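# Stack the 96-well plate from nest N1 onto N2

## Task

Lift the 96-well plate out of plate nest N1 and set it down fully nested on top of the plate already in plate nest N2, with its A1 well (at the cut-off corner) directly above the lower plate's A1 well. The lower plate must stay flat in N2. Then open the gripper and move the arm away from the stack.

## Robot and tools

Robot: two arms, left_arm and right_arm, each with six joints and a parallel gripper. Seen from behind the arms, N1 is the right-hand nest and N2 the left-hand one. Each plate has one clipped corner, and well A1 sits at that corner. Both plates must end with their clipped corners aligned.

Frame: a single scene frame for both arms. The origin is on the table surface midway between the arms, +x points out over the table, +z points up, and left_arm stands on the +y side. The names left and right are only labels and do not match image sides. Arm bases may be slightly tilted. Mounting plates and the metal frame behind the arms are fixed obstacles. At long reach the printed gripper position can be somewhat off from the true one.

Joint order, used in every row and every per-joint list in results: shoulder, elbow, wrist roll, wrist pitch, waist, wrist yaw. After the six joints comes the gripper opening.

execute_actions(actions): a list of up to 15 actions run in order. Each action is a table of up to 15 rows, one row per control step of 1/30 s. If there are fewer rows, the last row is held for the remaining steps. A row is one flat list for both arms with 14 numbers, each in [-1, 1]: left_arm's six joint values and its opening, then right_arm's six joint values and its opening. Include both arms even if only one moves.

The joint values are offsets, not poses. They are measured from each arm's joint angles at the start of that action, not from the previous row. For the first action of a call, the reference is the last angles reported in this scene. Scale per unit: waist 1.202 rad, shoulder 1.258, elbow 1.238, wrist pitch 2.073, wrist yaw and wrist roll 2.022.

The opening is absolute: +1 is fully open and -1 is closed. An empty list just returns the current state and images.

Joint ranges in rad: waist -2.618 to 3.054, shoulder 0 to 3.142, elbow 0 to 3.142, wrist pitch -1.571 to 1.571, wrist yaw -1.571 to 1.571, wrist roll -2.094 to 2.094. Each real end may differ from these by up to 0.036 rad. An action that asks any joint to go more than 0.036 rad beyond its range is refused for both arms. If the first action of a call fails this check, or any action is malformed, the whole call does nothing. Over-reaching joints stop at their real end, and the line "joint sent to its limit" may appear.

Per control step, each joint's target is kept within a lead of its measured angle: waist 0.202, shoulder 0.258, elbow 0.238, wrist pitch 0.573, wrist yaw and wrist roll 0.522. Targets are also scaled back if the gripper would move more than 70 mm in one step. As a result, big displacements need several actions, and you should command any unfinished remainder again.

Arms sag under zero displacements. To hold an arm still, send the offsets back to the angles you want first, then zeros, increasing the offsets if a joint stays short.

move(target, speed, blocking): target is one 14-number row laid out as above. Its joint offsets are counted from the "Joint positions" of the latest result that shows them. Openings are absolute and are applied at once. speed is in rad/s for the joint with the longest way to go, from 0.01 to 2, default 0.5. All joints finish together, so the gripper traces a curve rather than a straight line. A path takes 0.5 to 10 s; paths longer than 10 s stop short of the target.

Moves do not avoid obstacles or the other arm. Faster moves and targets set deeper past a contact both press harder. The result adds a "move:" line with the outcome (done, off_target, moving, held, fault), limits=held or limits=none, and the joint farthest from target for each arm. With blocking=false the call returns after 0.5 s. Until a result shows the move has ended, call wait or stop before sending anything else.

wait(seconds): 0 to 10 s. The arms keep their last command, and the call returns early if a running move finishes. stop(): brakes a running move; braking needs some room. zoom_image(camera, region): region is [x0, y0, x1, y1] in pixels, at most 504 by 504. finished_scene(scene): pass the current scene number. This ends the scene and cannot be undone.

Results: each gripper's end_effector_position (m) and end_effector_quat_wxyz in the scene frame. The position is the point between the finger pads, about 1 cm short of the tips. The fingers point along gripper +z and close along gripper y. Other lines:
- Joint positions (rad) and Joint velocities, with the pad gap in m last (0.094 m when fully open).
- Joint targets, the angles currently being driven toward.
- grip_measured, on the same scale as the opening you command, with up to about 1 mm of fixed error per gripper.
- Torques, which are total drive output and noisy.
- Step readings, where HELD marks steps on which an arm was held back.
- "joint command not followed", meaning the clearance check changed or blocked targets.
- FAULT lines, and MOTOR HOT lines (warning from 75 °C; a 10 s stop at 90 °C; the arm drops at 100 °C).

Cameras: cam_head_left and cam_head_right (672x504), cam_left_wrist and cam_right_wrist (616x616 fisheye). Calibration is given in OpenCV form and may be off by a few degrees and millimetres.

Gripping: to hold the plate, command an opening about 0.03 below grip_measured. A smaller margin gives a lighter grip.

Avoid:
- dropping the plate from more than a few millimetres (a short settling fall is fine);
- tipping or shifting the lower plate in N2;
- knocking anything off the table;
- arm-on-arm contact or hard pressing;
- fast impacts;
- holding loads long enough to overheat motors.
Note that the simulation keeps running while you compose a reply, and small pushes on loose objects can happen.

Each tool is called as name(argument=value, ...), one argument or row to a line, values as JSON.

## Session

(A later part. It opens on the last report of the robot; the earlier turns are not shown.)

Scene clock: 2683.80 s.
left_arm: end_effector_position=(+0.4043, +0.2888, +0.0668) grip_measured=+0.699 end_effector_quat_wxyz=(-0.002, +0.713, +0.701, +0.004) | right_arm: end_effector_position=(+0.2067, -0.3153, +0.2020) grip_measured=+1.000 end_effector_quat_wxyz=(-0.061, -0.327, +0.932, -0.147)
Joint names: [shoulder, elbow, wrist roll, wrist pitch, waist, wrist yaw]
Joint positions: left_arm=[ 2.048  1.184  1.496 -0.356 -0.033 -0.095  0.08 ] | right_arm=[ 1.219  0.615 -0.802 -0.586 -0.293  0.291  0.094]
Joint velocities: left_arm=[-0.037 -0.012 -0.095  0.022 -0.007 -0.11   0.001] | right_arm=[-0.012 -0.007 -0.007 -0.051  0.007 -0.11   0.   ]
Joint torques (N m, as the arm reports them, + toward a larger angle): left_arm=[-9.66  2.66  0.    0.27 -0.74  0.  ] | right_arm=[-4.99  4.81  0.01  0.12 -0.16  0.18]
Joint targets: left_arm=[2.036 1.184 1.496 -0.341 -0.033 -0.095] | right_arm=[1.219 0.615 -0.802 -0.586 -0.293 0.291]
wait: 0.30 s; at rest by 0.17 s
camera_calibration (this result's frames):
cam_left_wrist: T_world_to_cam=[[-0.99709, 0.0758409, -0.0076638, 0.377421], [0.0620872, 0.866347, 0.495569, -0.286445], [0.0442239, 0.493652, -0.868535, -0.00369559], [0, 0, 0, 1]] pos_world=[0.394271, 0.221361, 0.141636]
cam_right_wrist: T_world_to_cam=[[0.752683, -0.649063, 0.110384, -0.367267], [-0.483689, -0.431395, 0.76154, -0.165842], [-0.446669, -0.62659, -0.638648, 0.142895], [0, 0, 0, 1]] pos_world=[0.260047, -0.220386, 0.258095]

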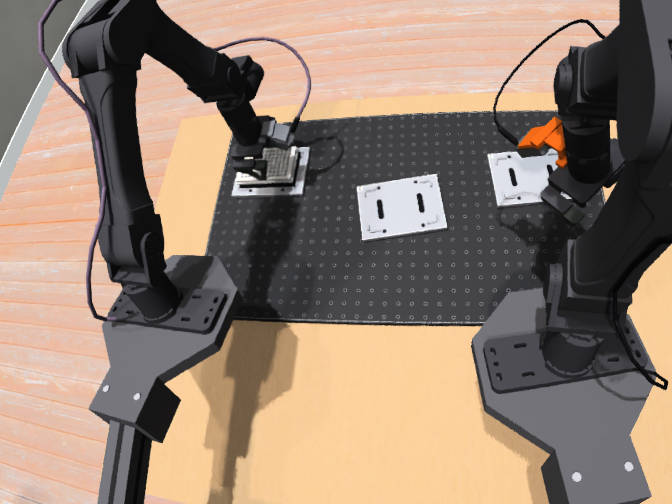

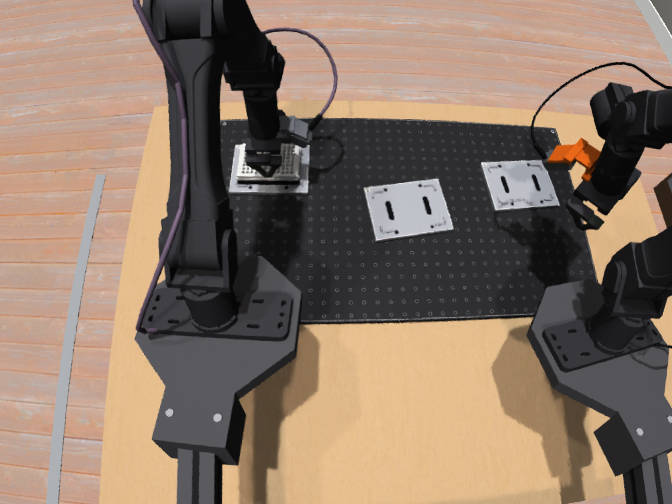

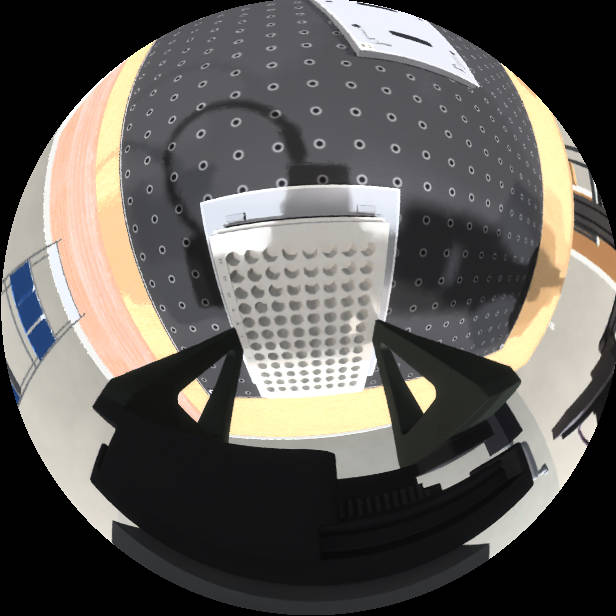

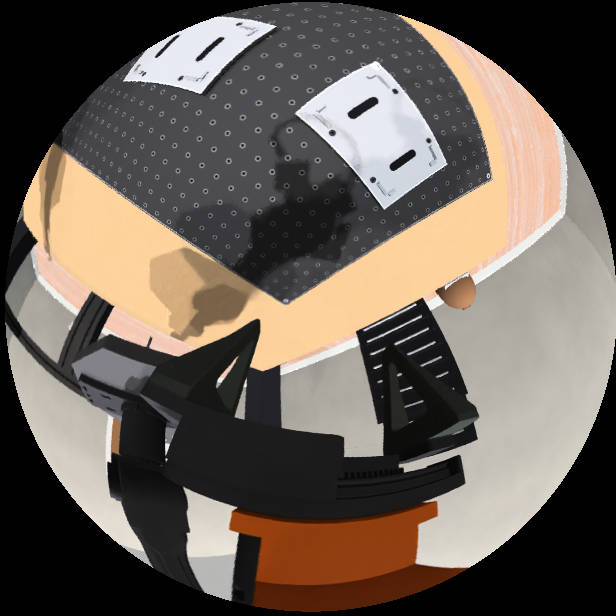

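execute_actions(
  actions=[
    [[0,0,0,0.004,0,0,0.68,0,0,0,0,0,0,1],[0.008,0,0,0.004,0,0,0.68,0,0,0,0,0,0,1],[0.010,0,0,0.004,0,0,0.68,0,0,0,0,0,0,1],[0.012,0,0,0.004,0,0,0.68,0,0,0,0,0,0,1],[0.014,0,0,0.004,0,0,0.68,0,0,0,0,0,0,1],[0.015,0,0,0.004,0,0,0.68,0,0,0,0,0,0,1],[0.015,0,0,0.004,0,0,0.68,0,0,0,0,0,0,1],[0.016,0,0,0.004,0,0,0.68,0,0,0,0,0,0,1],[0.016,0,0,0.004,0,0,0.68,0,0,0,0,0,0,1],[0.017,0,0,0.004,0,0,0.68,0,0,0,0,0,0,1],[0.018,0,0,0.004,0,0,0.68,0,0,0,0,0,0,1],[0.019,0,0,0.004,0,0,0.68,0,0,0,0,0,0,1],[0.020,0,0,0.004,0,0,0.68,0,0,0,0,0,0,1],[0.021,0,0,0.004,0,0,0.68,0,0,0,0,0,0,1],[0.021,0,0,0.004,0,0,0.68,0,0,0,0,0,0,1]],
  ],
)

wait(
  seconds=0.3,
)

Scene clock: 2691.60 s.
left_arm: end_effector_position=(+0.4035, +0.2888, +0.0650) grip_measured=+0.699 end_effector_quat_wxyz=(-0.003, +0.713, +0.701, +0.004) | right_arm: end_effector_position=(+0.2067, -0.3153, +0.2020) grip_measured=+1.000 end_effector_quat_wxyz=(-0.061, -0.327, +0.932, -0.147)
Joint names: [shoulder, elbow, wrist roll, wrist pitch, waist, wrist yaw]
Joint positions: left_arm=[ 2.053  1.184  1.496 -0.353 -0.033 -0.095  0.08 ] | right_arm=[ 1.219  0.615 -0.802 -0.586 -0.293  0.291  0.094]
Joint velocities: left_arm=[ 0.002 -0.007  0.037  0.051  0.007  0.007 -0.   ] | right_arm=[-0.002 -0.012 -0.022 -0.037  0.007 -0.037  0.   ]
Joint torques (N m, as the arm reports them, + toward a larger angle): left_arm=[-7.41  2.67  0.    0.19 -0.74  0.01] | right_arm=[-5.02  4.81  0.01  0.13 -0.16  0.17]
Joint targets: left_arm=[2.075 1.184 1.496 -0.347 -0.033 -0.095] | right_arm=[1.219 0.615 -0.802 -0.586 -0.293 0.291]
Step readings (joint positions):
0: left_arm=[2.048 1.184 1.496 -0.356 -0.033 -0.095] | right_arm=[1.219 0.615 -0.802 -0.586 -0.293 0.291]
1: left_arm=[2.048 1.184 1.496 -0.356 -0.033 -0.095] | right_arm=[1.219 0.615 -0.802 -0.586 -0.293 0.291]
2: left_arm=[2.048 1.184 1.496 -0.356 -0.033 -0.095] | right_arm=[1.219 0.615 -0.802 -0.586 -0.293 0.291]
4: left_arm=[2.049 1.184 1.496 -0.356 -0.033 -0.095] | right_arm=[1.219 0.615 -0.802 -0.586 -0.293 0.291]
8: left_arm=[2.053 1.184 1.496 -0.353 -0.033 -0.095] | right_arm=[1.219 0.615 -0.802 -0.586 -0.293 0.291]
15: Joint positions above
camera_calibration (this result's frames):
cam_left_wrist: T_world_to_cam=[[-0.99709, 0.0760725, -0.00501005, 0.376343], [0.0635808, 0.866022, 0.495947, -0.286033], [0.0420668, 0.494186, -0.868338, -0.00450356], [0, 0, 0, 1]] pos_world=[0.393624, 0.221307, 0.139832]
cam_right_wrist: T_world_to_cam=[[0.752683, -0.649063, 0.110384, -0.367267], [-0.483689, -0.431395, 0.76154, -0.165842], [-0.446669, -0.62659, -0.638648, 0.142895], [0, 0, 0, 1]] pos_world=[0.260047, -0.220386, 0.258095]

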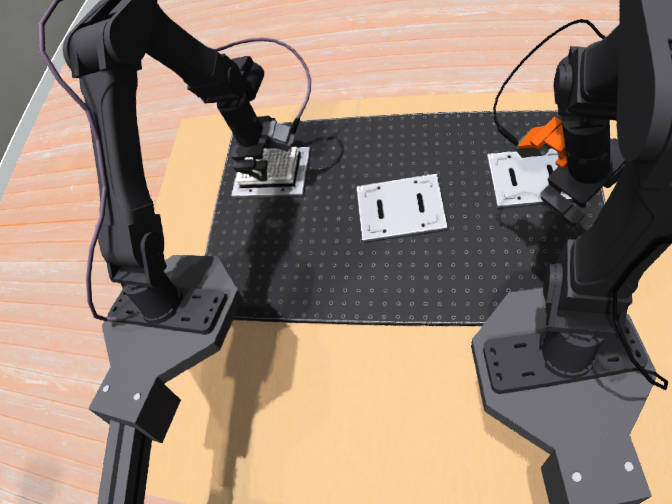

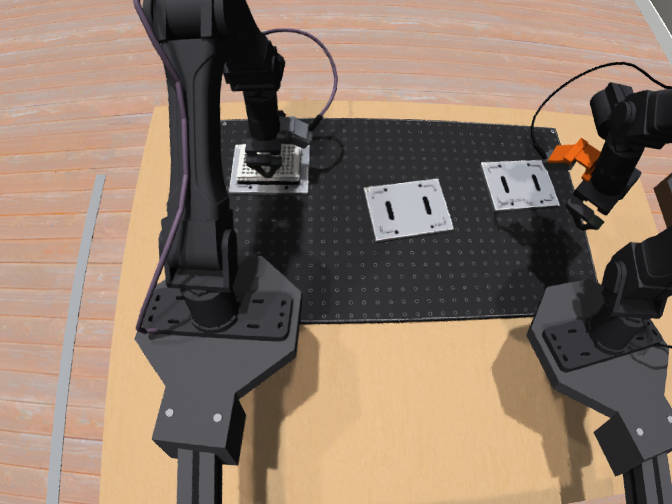

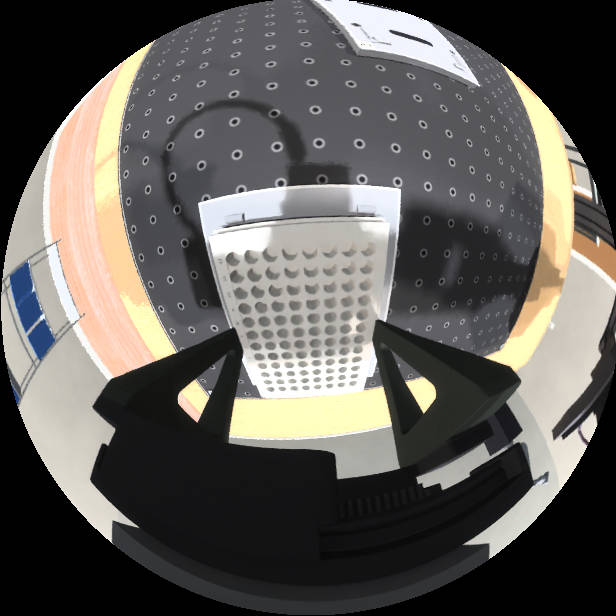

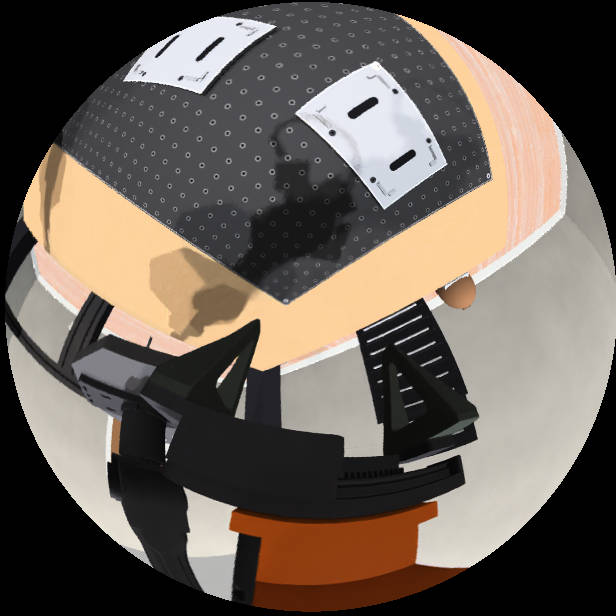

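Scene clock: 2691.90 s.
left_arm: end_effector_position=(+0.4035, +0.2888, +0.0650) grip_measured=+0.699 end_effector_quat_wxyz=(-0.003, +0.713, +0.701, +0.004) | right_arm: end_effector_position=(+0.2067, -0.3153, +0.2020) grip_measured=+1.000 end_effector_quat_wxyz=(-0.061, -0.327, +0.932, -0.147)
Joint names: [shoulder, elbow, wrist roll, wrist pitch, waist, wrist yaw]
Joint positions: left_arm=[ 2.053  1.184  1.496 -0.353 -0.033 -0.095  0.08 ] | right_arm=[ 1.219  0.615 -0.802 -0.586 -0.293  0.291  0.094]
Joint velocities: left_arm=[ 0.002 -0.027  0.037 -0.022 -0.007 -0.081  0.   ] | right_arm=[-0.007  0.002  0.007 -0.007  0.012  0.11   0.   ]
Joint torques (N m, as the arm reports them, + toward a larger angle): left_arm=[-7.39  2.64  0.    0.2  -0.75  0.01] | right_arm=[-5.03  4.79  0.02  0.13 -0.18  0.18]
Joint targets: left_arm=[2.075 1.184 1.496 -0.347 -0.033 -0.095] | right_arm=[1.219 0.615 -0.802 -0.586 -0.293 0.291]
wait: 0.30 s; at rest by 0.17 s
camera_calibration (this result's frames):
cam_left_wrist: T_world_to_cam=[[-0.99709, 0.0760725, -0.00501005, 0.376343], [0.0635808, 0.866022, 0.495947, -0.286033], [0.0420668, 0.494186, -0.868338, -0.00450356], [0, 0, 0, 1]] pos_world=[0.393624, 0.221307, 0.139832]
cam_right_wrist: T_world_to_cam=[[0.752683, -0.649063, 0.110384, -0.367267], [-0.483689, -0.431395, 0.76154, -0.165842], [-0.446669, -0.62659, -0.638648, 0.142895], [0, 0, 0, 1]] pos_world=[0.260047, -0.220386, 0.258095]

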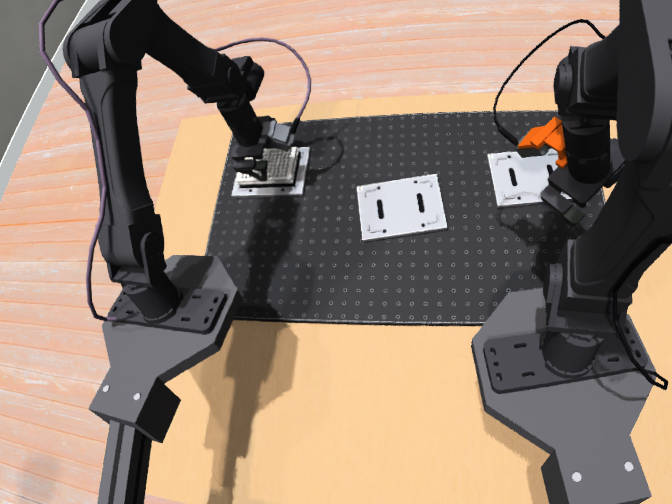

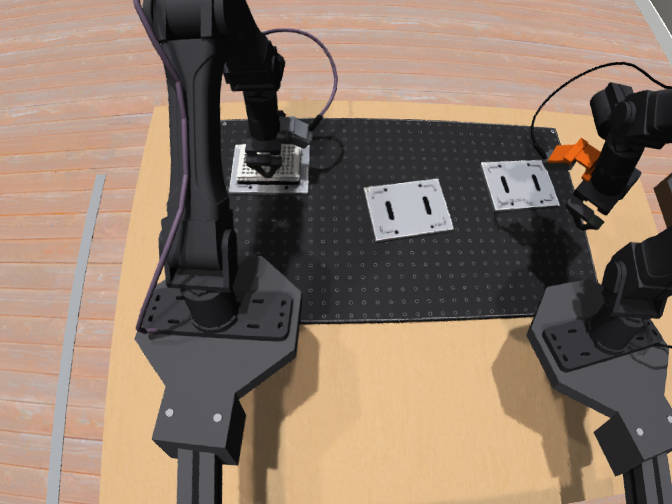

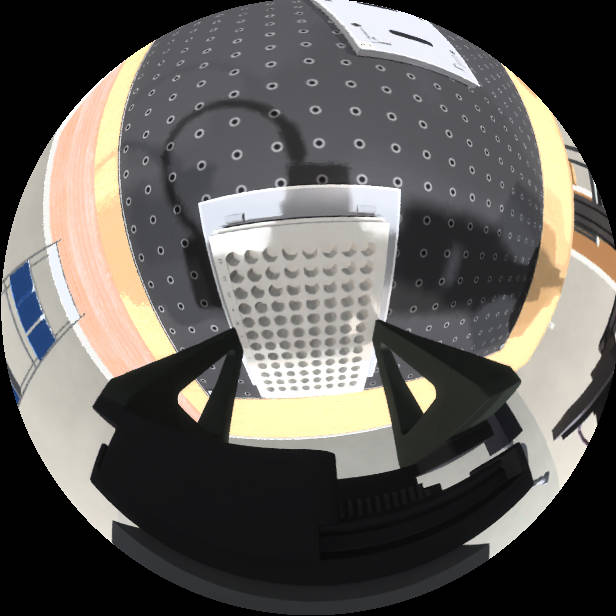

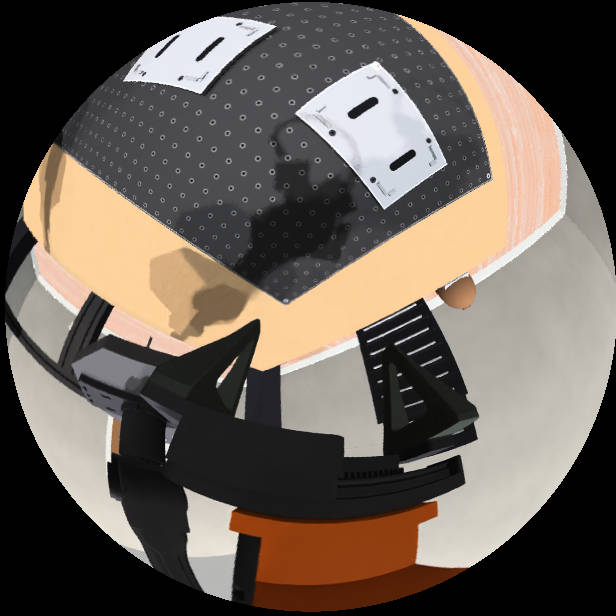

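execute_actions(
  actions=[
    [[0.012,0,0,0.002,0,0,0.68,0,0,0,0,0,0,1],[0.005,0,0,0,0,0,0.69,0,0,0,0,0,0,1],[0,0,0,0,0,0,0.70,0,0,0,0,0,0,1],[0,0,0,0,0,0,0.705,0,0,0,0,0,0,1],[0,0,0,0,0,0,0.71,0,0,0,0,0,0,1],[0,0,0,0,0,0,0.715,0,0,0,0,0,0,1],[0,0,0,0,0,0,0.72,0,0,0,0,0,0,1],[0,0,0,0,0,0,0.73,0,0,0,0,0,0,1],[0,0,0,0,0,0,0.74,0,0,0,0,0,0,1],[0,0,0,0,0,0,0.76,0,0,0,0,0,0,1],[0,0,0,0,0,0,0.79,0,0,0,0,0,0,1],[0,0,0,0,0,0,0.83,0,0,0,0,0,0,1],[0,0,0,0,0,0,0.88,0,0,0,0,0,0,1],[0,0,0,0,0,0,0.94,0,0,0,0,0,0,1],[0,0,0,0,0,0,1.0,0,0,0,0,0,0,1]],
  ],
)

Scene clock: 2702.03 s.
left_arm: end_effector_position=(+0.4036, +0.2888, +0.0650) grip_measured=+0.976 end_effector_quat_wxyz=(-0.003, +0.713, +0.701, +0.004) | right_arm: end_effector_position=(+0.2067, -0.3153, +0.2020) grip_measured=+1.000 end_effector_quat_wxyz=(-0.061, -0.327, +0.932, -0.147)
Joint names: [shoulder, elbow, wrist roll, wrist pitch, waist, wrist yaw]
Joint positions: left_arm=[ 2.053  1.184  1.496 -0.353 -0.033 -0.095  0.093] | right_arm=[ 1.219  0.615 -0.802 -0.586 -0.293  0.291  0.094]
Joint velocities: left_arm=[-0.022  0.022  0.037 -0.037 -0.002 -0.066  0.076] | right_arm=[-0.022 -0.012  0.007 -0.081 -0.017  0.037  0.   ]
Joint torques (N m, as the arm reports them, + toward a larger angle): left_arm=[-8.87  2.64  0.    0.14 -0.76  0.  ] | right_arm=[-5.04  4.81  0.02  0.13 -0.17  0.17]
Joint targets: left_arm=[2.053 1.184 1.496 -0.353 -0.033 -0.095] | right_arm=[1.219 0.615 -0.802 -0.586 -0.293 0.291]
Step readings (joint positions):
0: left_arm=[2.053 1.184 1.496 -0.353 -0.033 -0.095] | right_arm=[1.219 0.615 -0.802 -0.586 -0.293 0.291]
1: left_arm=[2.053 1.184 1.496 -0.353 -0.033 -0.095] | right_arm=[1.219 0.615 -0.802 -0.586 -0.293 0.291]
2: left_arm=[2.053 1.184 1.496 -0.353 -0.033 -0.095] | right_arm=[1.219 0.615 -0.802 -0.586 -0.293 0.291]
4: left_arm=[2.053 1.184 1.496 -0.353 -0.033 -0.095] | right_arm=[1.219 0.615 -0.802 -0.586 -0.293 0.291]
8: left_arm=[2.053 1.184 1.496 -0.353 -0.033 -0.095] | right_arm=[1.219 0.615 -0.802 -0.586 -0.293 0.291]
15: Joint positions above
camera_calibration (this result's frames):
cam_left_wrist: T_world_to_cam=[[-0.99709, 0.0760398, -0.00539007, 0.376472], [0.0633648, 0.866041, 0.495941, -0.28595], [0.0423793, 0.494156, -0.868339, -0.00462084], [0, 0, 0, 1]] pos_world=[0.393692, 0.221301, 0.139831]
cam_right_wrist: T_world_to_cam=[[0.752683, -0.649063, 0.110384, -0.367267], [-0.483689, -0.431395, 0.76154, -0.165842], [-0.446669, -0.62659, -0.638648, 0.142895], [0, 0, 0, 1]] pos_world=[0.260047, -0.220386, 0.258095]

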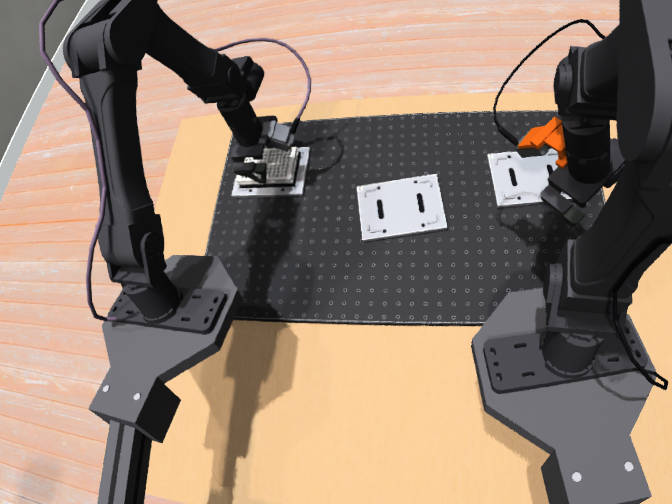

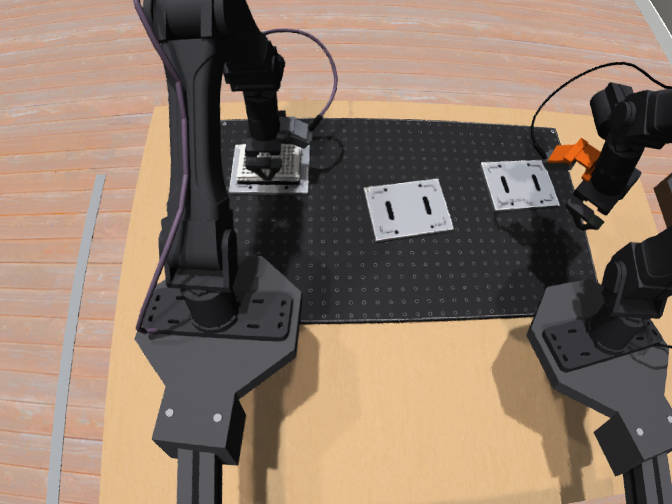

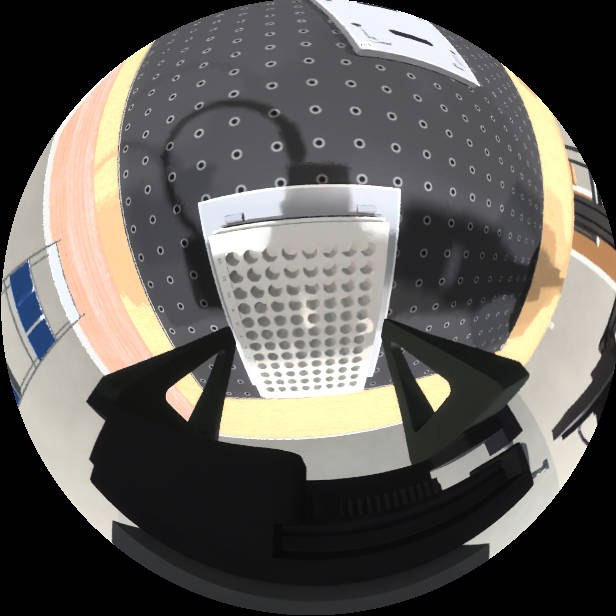

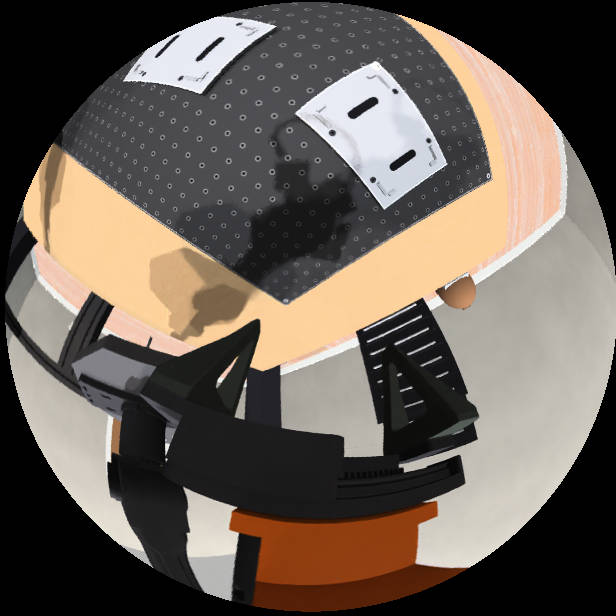

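execute_actions(
  actions=[],
)

Scene clock: 2714.73 s.
left_arm: end_effector_position=(+0.4036, +0.2888, +0.0650) grip_measured=+1.000 end_effector_quat_wxyz=(-0.003, +0.713, +0.701, +0.004) | right_arm: end_effector_position=(+0.2067, -0.3153, +0.2020) grip_measured=+1.000 end_effector_quat_wxyz=(-0.061, -0.327, +0.932, -0.147)
Joint names: [shoulder, elbow, wrist roll, wrist pitch, waist, wrist yaw]
Joint positions: left_arm=[ 2.053  1.184  1.496 -0.353 -0.033 -0.095  0.094] | right_arm=[ 1.219  0.615 -0.802 -0.586 -0.293  0.291  0.094]
Joint velocities: left_arm=[-0.007 -0.017  0.037 -0.066  0.007 -0.022  0.   ] | right_arm=[ 0.017  0.012  0.022  0.022 -0.017 -0.022  0.   ]
Joint torques (N m, as the arm reports them, + toward a larger angle): left_arm=[-8.82  2.63  0.    0.13 -0.75  0.  ] | right_arm=[-5.02  4.8   0.01  0.13 -0.14  0.18]
Joint targets: left_arm=[2.053 1.184 1.496 -0.353 -0.033 -0.095] | right_arm=[1.219 0.615 -0.802 -0.586 -0.293 0.291]
camera_calibration (this result's frames):
cam_left_wrist: T_world_to_cam=[[-0.99709, 0.0760398, -0.00539007, 0.376472], [0.0633648, 0.866041, 0.495941, -0.28595], [0.0423793, 0.494156, -0.868339, -0.00462084], [0, 0, 0, 1]] pos_world=[0.393692, 0.221301, 0.139831]
cam_right_wrist: T_world_to_cam=[[0.752683, -0.649063, 0.110384, -0.367267], [-0.483689, -0.431395, 0.76154, -0.165842], [-0.446669, -0.62659, -0.638648, 0.142895], [0, 0, 0, 1]] pos_world=[0.260047, -0.220386, 0.258095]

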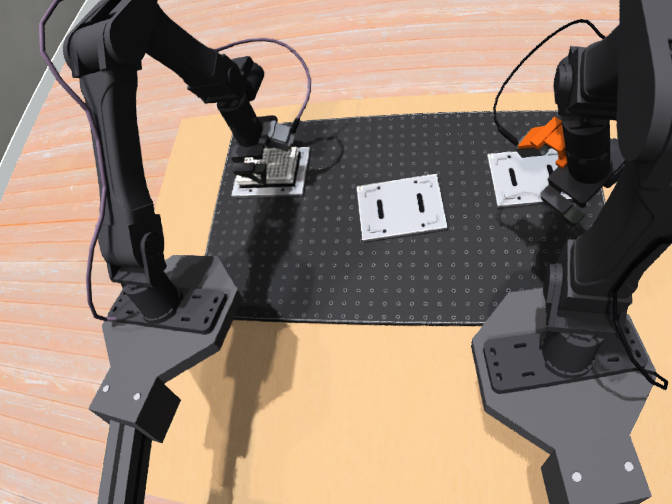

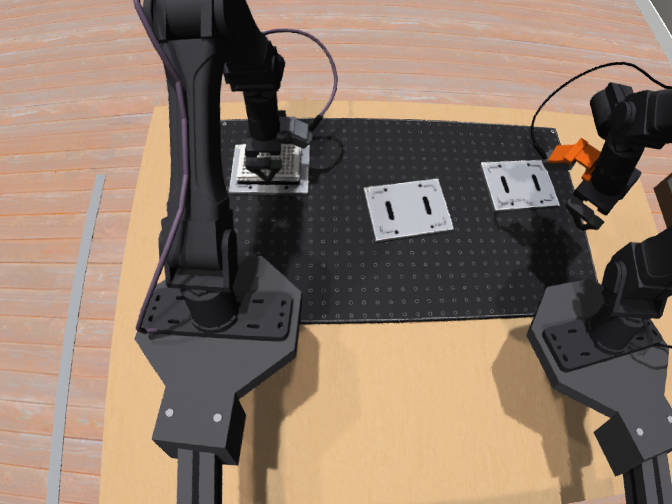

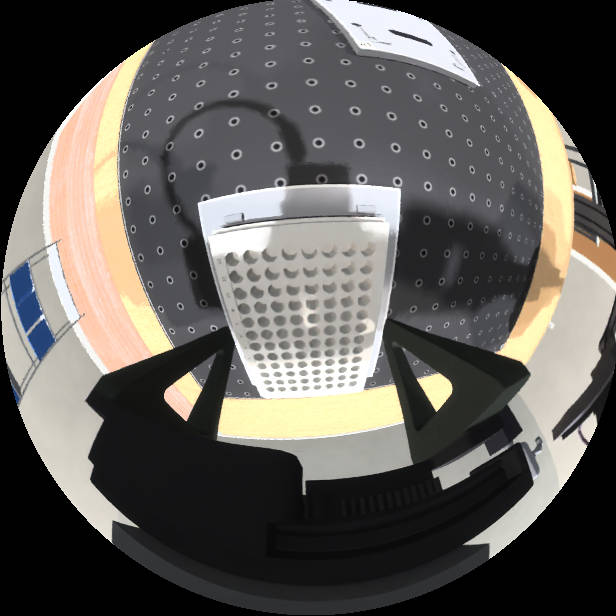

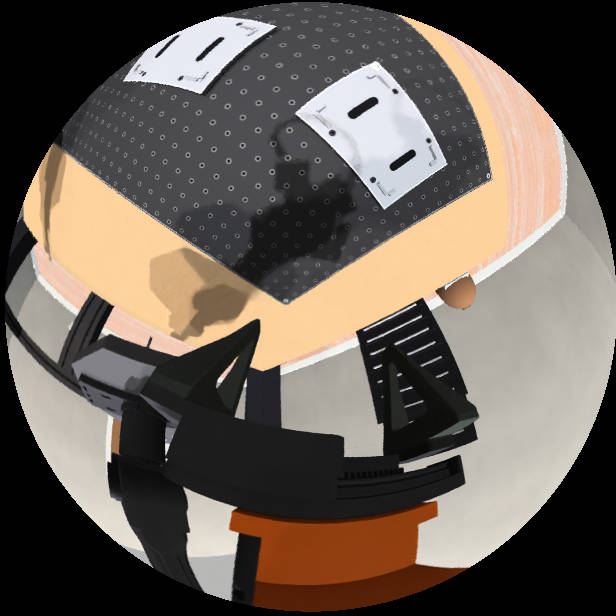

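execute_actions(
  actions=[
    [[-0.0255,0,0,-0.009,0,0,1,0,0,0,0,0,0,1],[-0.031,0,0,-0.0125,0,0,1,0,0,0,0,0,0,1],[-0.0365,0,0,-0.016,0,0,1,0,0,0,0,0,0,1],[-0.042,0,0,-0.0196,0,0,1,0,0,0,0,0,0,1],[-0.0475,0,0,-0.023,0,0,1,0,0,0,0,0,0,1],[-0.053,0,0,-0.0266,0,0,1,0,0,0,0,0,0,1],[-0.0585,0,0,-0.030,0,0,1,0,0,0,0,0,0,1],[-0.064,0,0,-0.0336,0,0,1,0,0,0,0,0,0,1],[-0.0695,0,0,-0.037,0,0,1,0,0,0,0,0,0,1],[-0.075,0,0,-0.0406,0,0,1,0,0,0,0,0,0,1],[-0.0805,0,0,-0.044,0,0,1,0,0,0,0,0,0,1],[-0.086,0,0,-0.0476,0,0,1,0,0,0,0,0,0,1],[-0.0915,0,0,-0.051,0,0,1,0,0,0,0,0,0,1],[-0.097,0,0,-0.0546,0,0,1,0,0,0,0,0,0,1],[-0.1025,0,0,-0.058,0,0,1,0,0,0,0,0,0,1]],
  ],
)

Scene clock: 2726.10 s.
left_arm: end_effector_position=(+0.4088, +0.2909, +0.0954) grip_measured=+1.000 end_effector_quat_wxyz=(+0.002, +0.713, +0.701, +0.008) | right_arm: end_effector_position=(+0.2067, -0.3153, +0.2020) grip_measured=+1.000 end_effector_quat_wxyz=(-0.061, -0.327, +0.932, -0.147)
Joint names: [shoulder, elbow, wrist roll, wrist pitch, waist, wrist yaw]
Joint positions: left_arm=[ 1.963  1.184  1.496 -0.429 -0.033 -0.095  0.094] | right_arm=[ 1.219  0.615 -0.802 -0.586 -0.293  0.291  0.094]
Joint velocities: left_arm=[-0.203  0.007 -0.022 -0.227  0.002 -0.007  0.   ] | right_arm=[-0.022  0.002  0.007  0.051  0.032 -0.022  0.   ]
Joint torques (N m, as the arm reports them, + toward a larger angle): left_arm=[-10.6    3.04   0.01   0.02  -0.71   0.  ] | right_arm=[-5.    4.81  0.    0.13 -0.17  0.18]
Joint targets: left_arm=[1.925 1.184 1.496 -0.473 -0.033 -0.095] | right_arm=[1.219 0.615 -0.802 -0.586 -0.293 0.291]
Step readings (joint positions):
0: left_arm=[2.053 1.184 1.496 -0.353 -0.033 -0.095] | right_arm=[1.219 0.615 -0.802 -0.586 -0.293 0.291]
1: left_arm=[2.053 1.184 1.496 -0.353 -0.033 -0.095] | right_arm=[1.219 0.615 -0.802 -0.586 -0.293 0.291]
2: left_arm=[2.052 1.184 1.496 -0.355 -0.033 -0.095] | right_arm=[1.219 0.615 -0.802 -0.586 -0.293 0.291]
4: left_arm=[2.046 1.184 1.496 -0.364 -0.033 -0.095] | right_arm=[1.219 0.615 -0.802 -0.586 -0.293 0.291]
8: left_arm=[2.016 1.184 1.496 -0.386 -0.033 -0.095] | right_arm=[1.219 0.615 -0.802 -0.586 -0.293 0.291]
15: Joint positions above
camera_calibration (this result's frames):
cam_left_wrist: T_world_to_cam=[[-0.997003, 0.074785, -0.0198294, 0.383419], [0.0551592, 0.866778, 0.495634, -0.300021], [0.0542537, 0.493055, -0.868305, 0.0159347], [0, 0, 0, 1]] pos_world=[0.397954, 0.223521, 0.17014]
cam_right_wrist: T_world_to_cam=[[0.752683, -0.649063, 0.110384, -0.367267], [-0.483689, -0.431395, 0.76154, -0.165842], [-0.446669, -0.62659, -0.638648, 0.142895], [0, 0, 0, 1]] pos_world=[0.260047, -0.220386, 0.258095]

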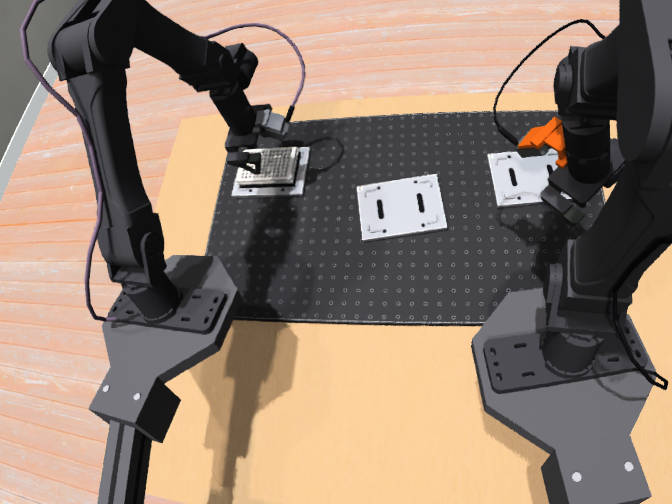

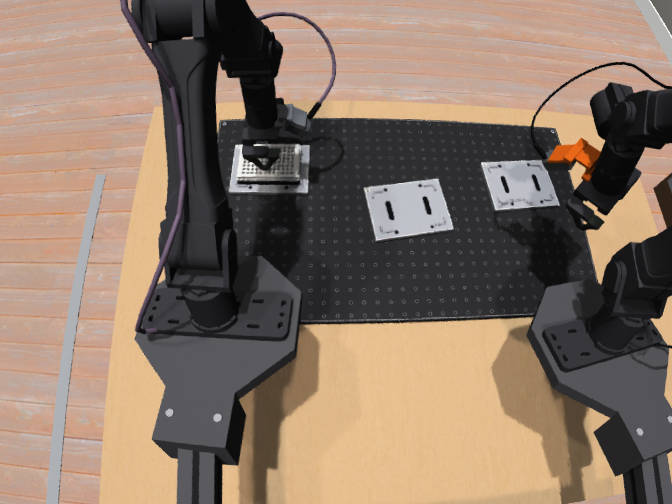

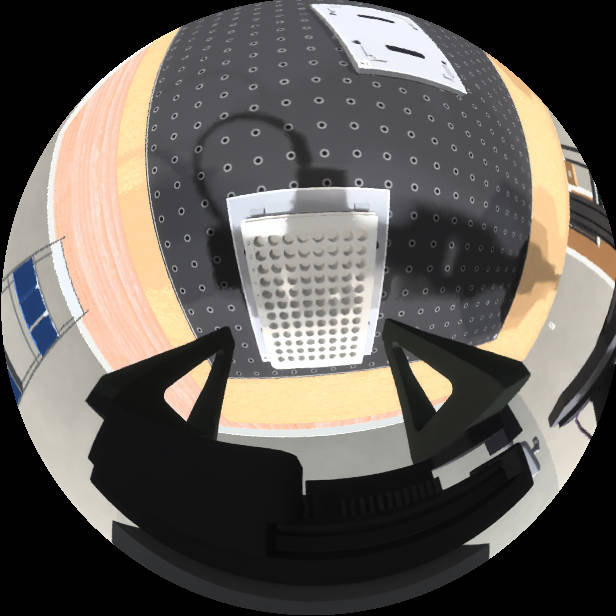

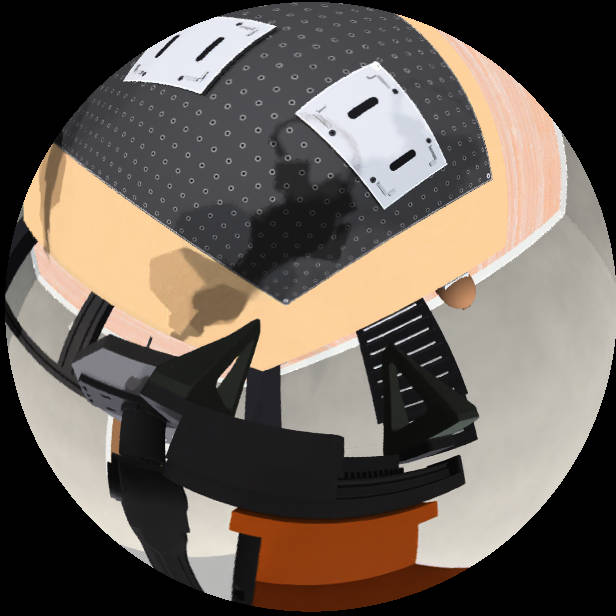

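zoom_image(
  camera="cam_left_wrist",
  region=[210, 170, 410, 380],
)

move(
  target=[-0.511,-0.456,0,-0.10,0.194,-0.016,1,0,0,0,0,0,0,1],
  speed=0.8,
)

Region (210, 170, 410, 380) of cam_left_wrist's 616x616 image, scaled by 2.400, with more detail than that image has; it fills the left 480 columns of this view, and the rest is white.

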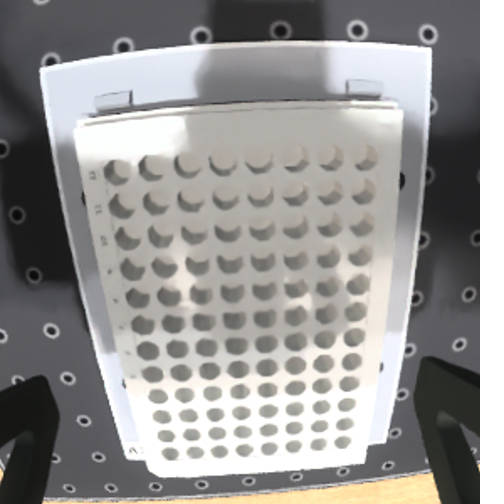

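Scene clock: 2730.17 s.
left_arm: end_effector_position=(+0.2399, +0.3729, +0.1748) grip_measured=+1.000 end_effector_quat_wxyz=(-0.085, +0.636, +0.767, -0.004) | right_arm: end_effector_position=(+0.2067, -0.3153, +0.2020) grip_measured=+1.000 end_effector_quat_wxyz=(-0.061, -0.327, +0.932, -0.147)
Joint names: [shoulder, elbow, wrist roll, wrist pitch, waist, wrist yaw]
Joint positions: left_arm=[ 1.343  0.633  1.496 -0.627  0.193 -0.125  0.094] | right_arm=[ 1.219  0.615 -0.802 -0.586 -0.293  0.291  0.094]
Joint velocities: left_arm=[-0.017  0.017  0.022  0.037 -0.022 -0.007  0.   ] | right_arm=[-0.002 -0.012 -0.007  0.022 -0.002 -0.007  0.   ]
Joint torques (N m, as the arm reports them, + toward a larger angle): left_arm=[-6.26  2.15  0.   -0.18  0.46 -0.07] | right_arm=[-5.    4.8   0.01  0.13 -0.15  0.18]
Joint targets: left_arm=[1.320 0.619 1.496 -0.636 0.201 -0.128] | right_arm=[1.219 0.615 -0.802 -0.586 -0.293 0.291]
move: off_target (left_arm); limits=none; left_arm: farthest joint: the shoulder, 0.023 radians from its target (0.627 radians at the start); right_arm: farthest joint: the waist, 0.000 radians from its target (0.000 radians at the start)
camera_calibration (this result's frames):
cam_left_wrist: T_world_to_cam=[[-0.984132, -0.133142, 0.117295, 0.26089], [-0.0400223, 0.810564, 0.584281, -0.372798], [-0.172868, 0.570315, -0.80303, 0.0678713], [0, 0, 0, 1]] pos_world=[0.253562, 0.298204, 0.241721]
cam_right_wrist: T_world_to_cam=[[0.752683, -0.649063, 0.110384, -0.367267], [-0.483689, -0.431395, 0.76154, -0.165842], [-0.446669, -0.62659, -0.638648, 0.142895], [0, 0, 0, 1]] pos_world=[0.260047, -0.220386, 0.258095]

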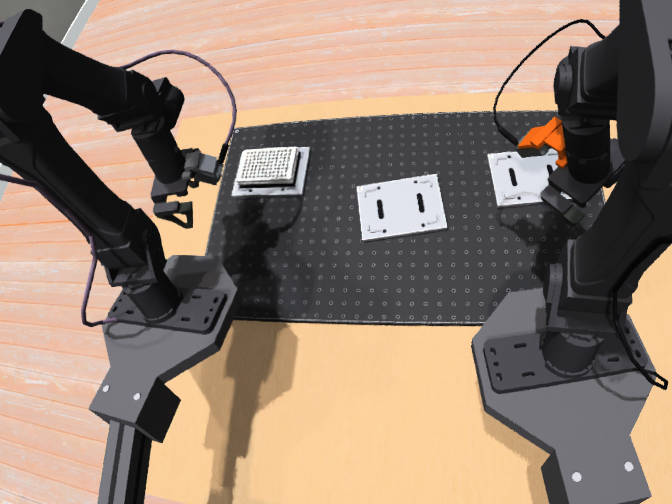

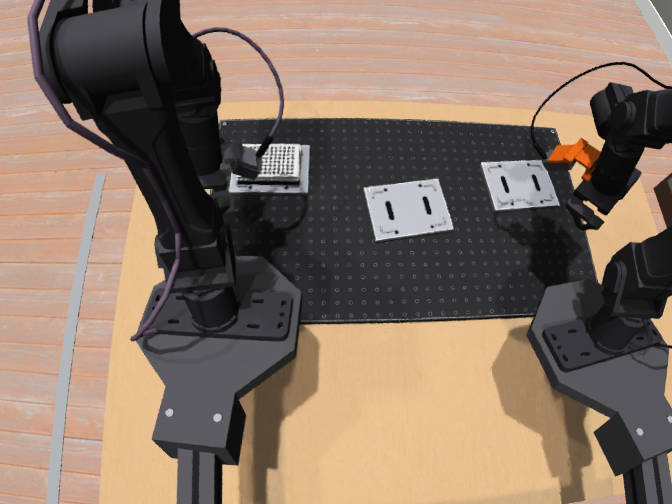

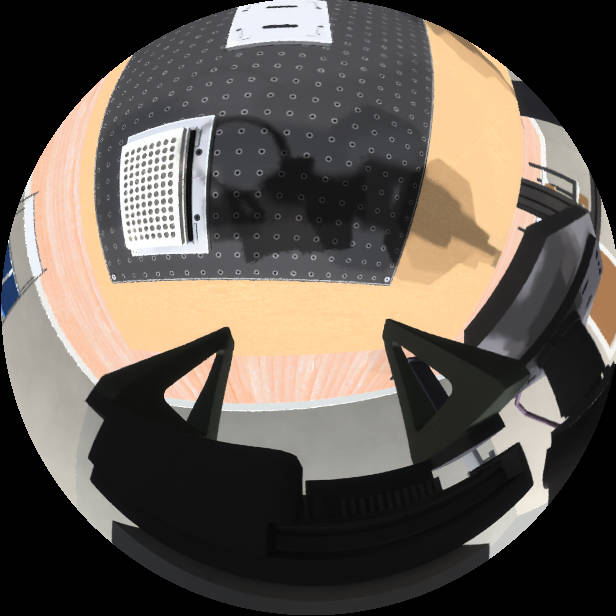

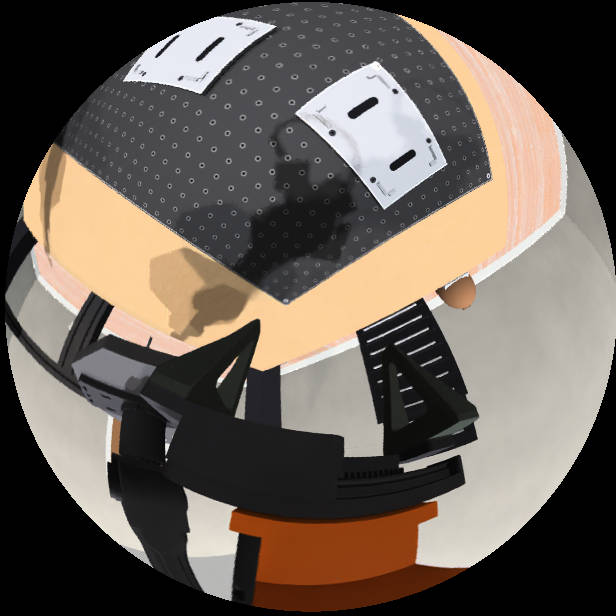

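zoom_image(
  camera="cam_left_wrist",
  region=[100, 100, 240, 270],
)

zoom_image(
  camera="cam_head_right",
  region=[215, 125, 325, 205],
)

Region (100, 100, 240, 270) of cam_left_wrist's 616x616 image, scaled by 2.965, with more detail than that image has; it fills the left 415 columns of this view, and the rest is white.

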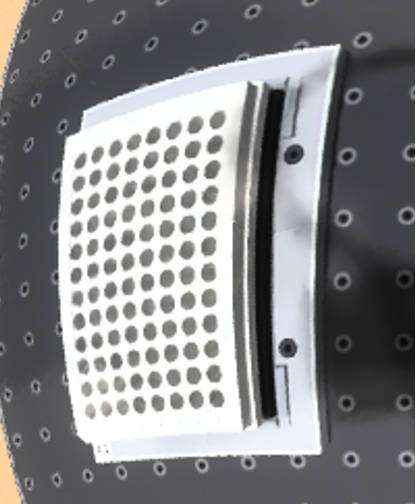

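Region (215, 125, 325, 205) of cam_head_right's 672x504 image, scaled by 4.582, with more detail than that image has; it fills the top 367 rows of this view, and the rest is white.

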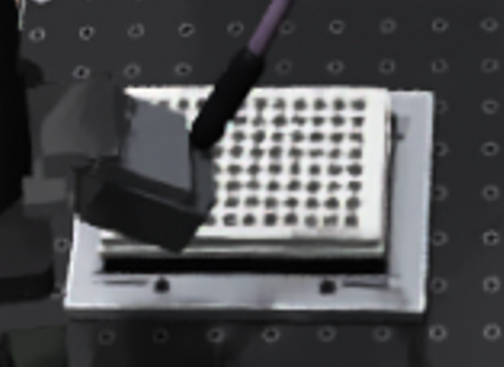

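Looks well-stacked and even. Ending scene 1.

finished_scene(
  scene=1,
)

The scene is finished: the task was done.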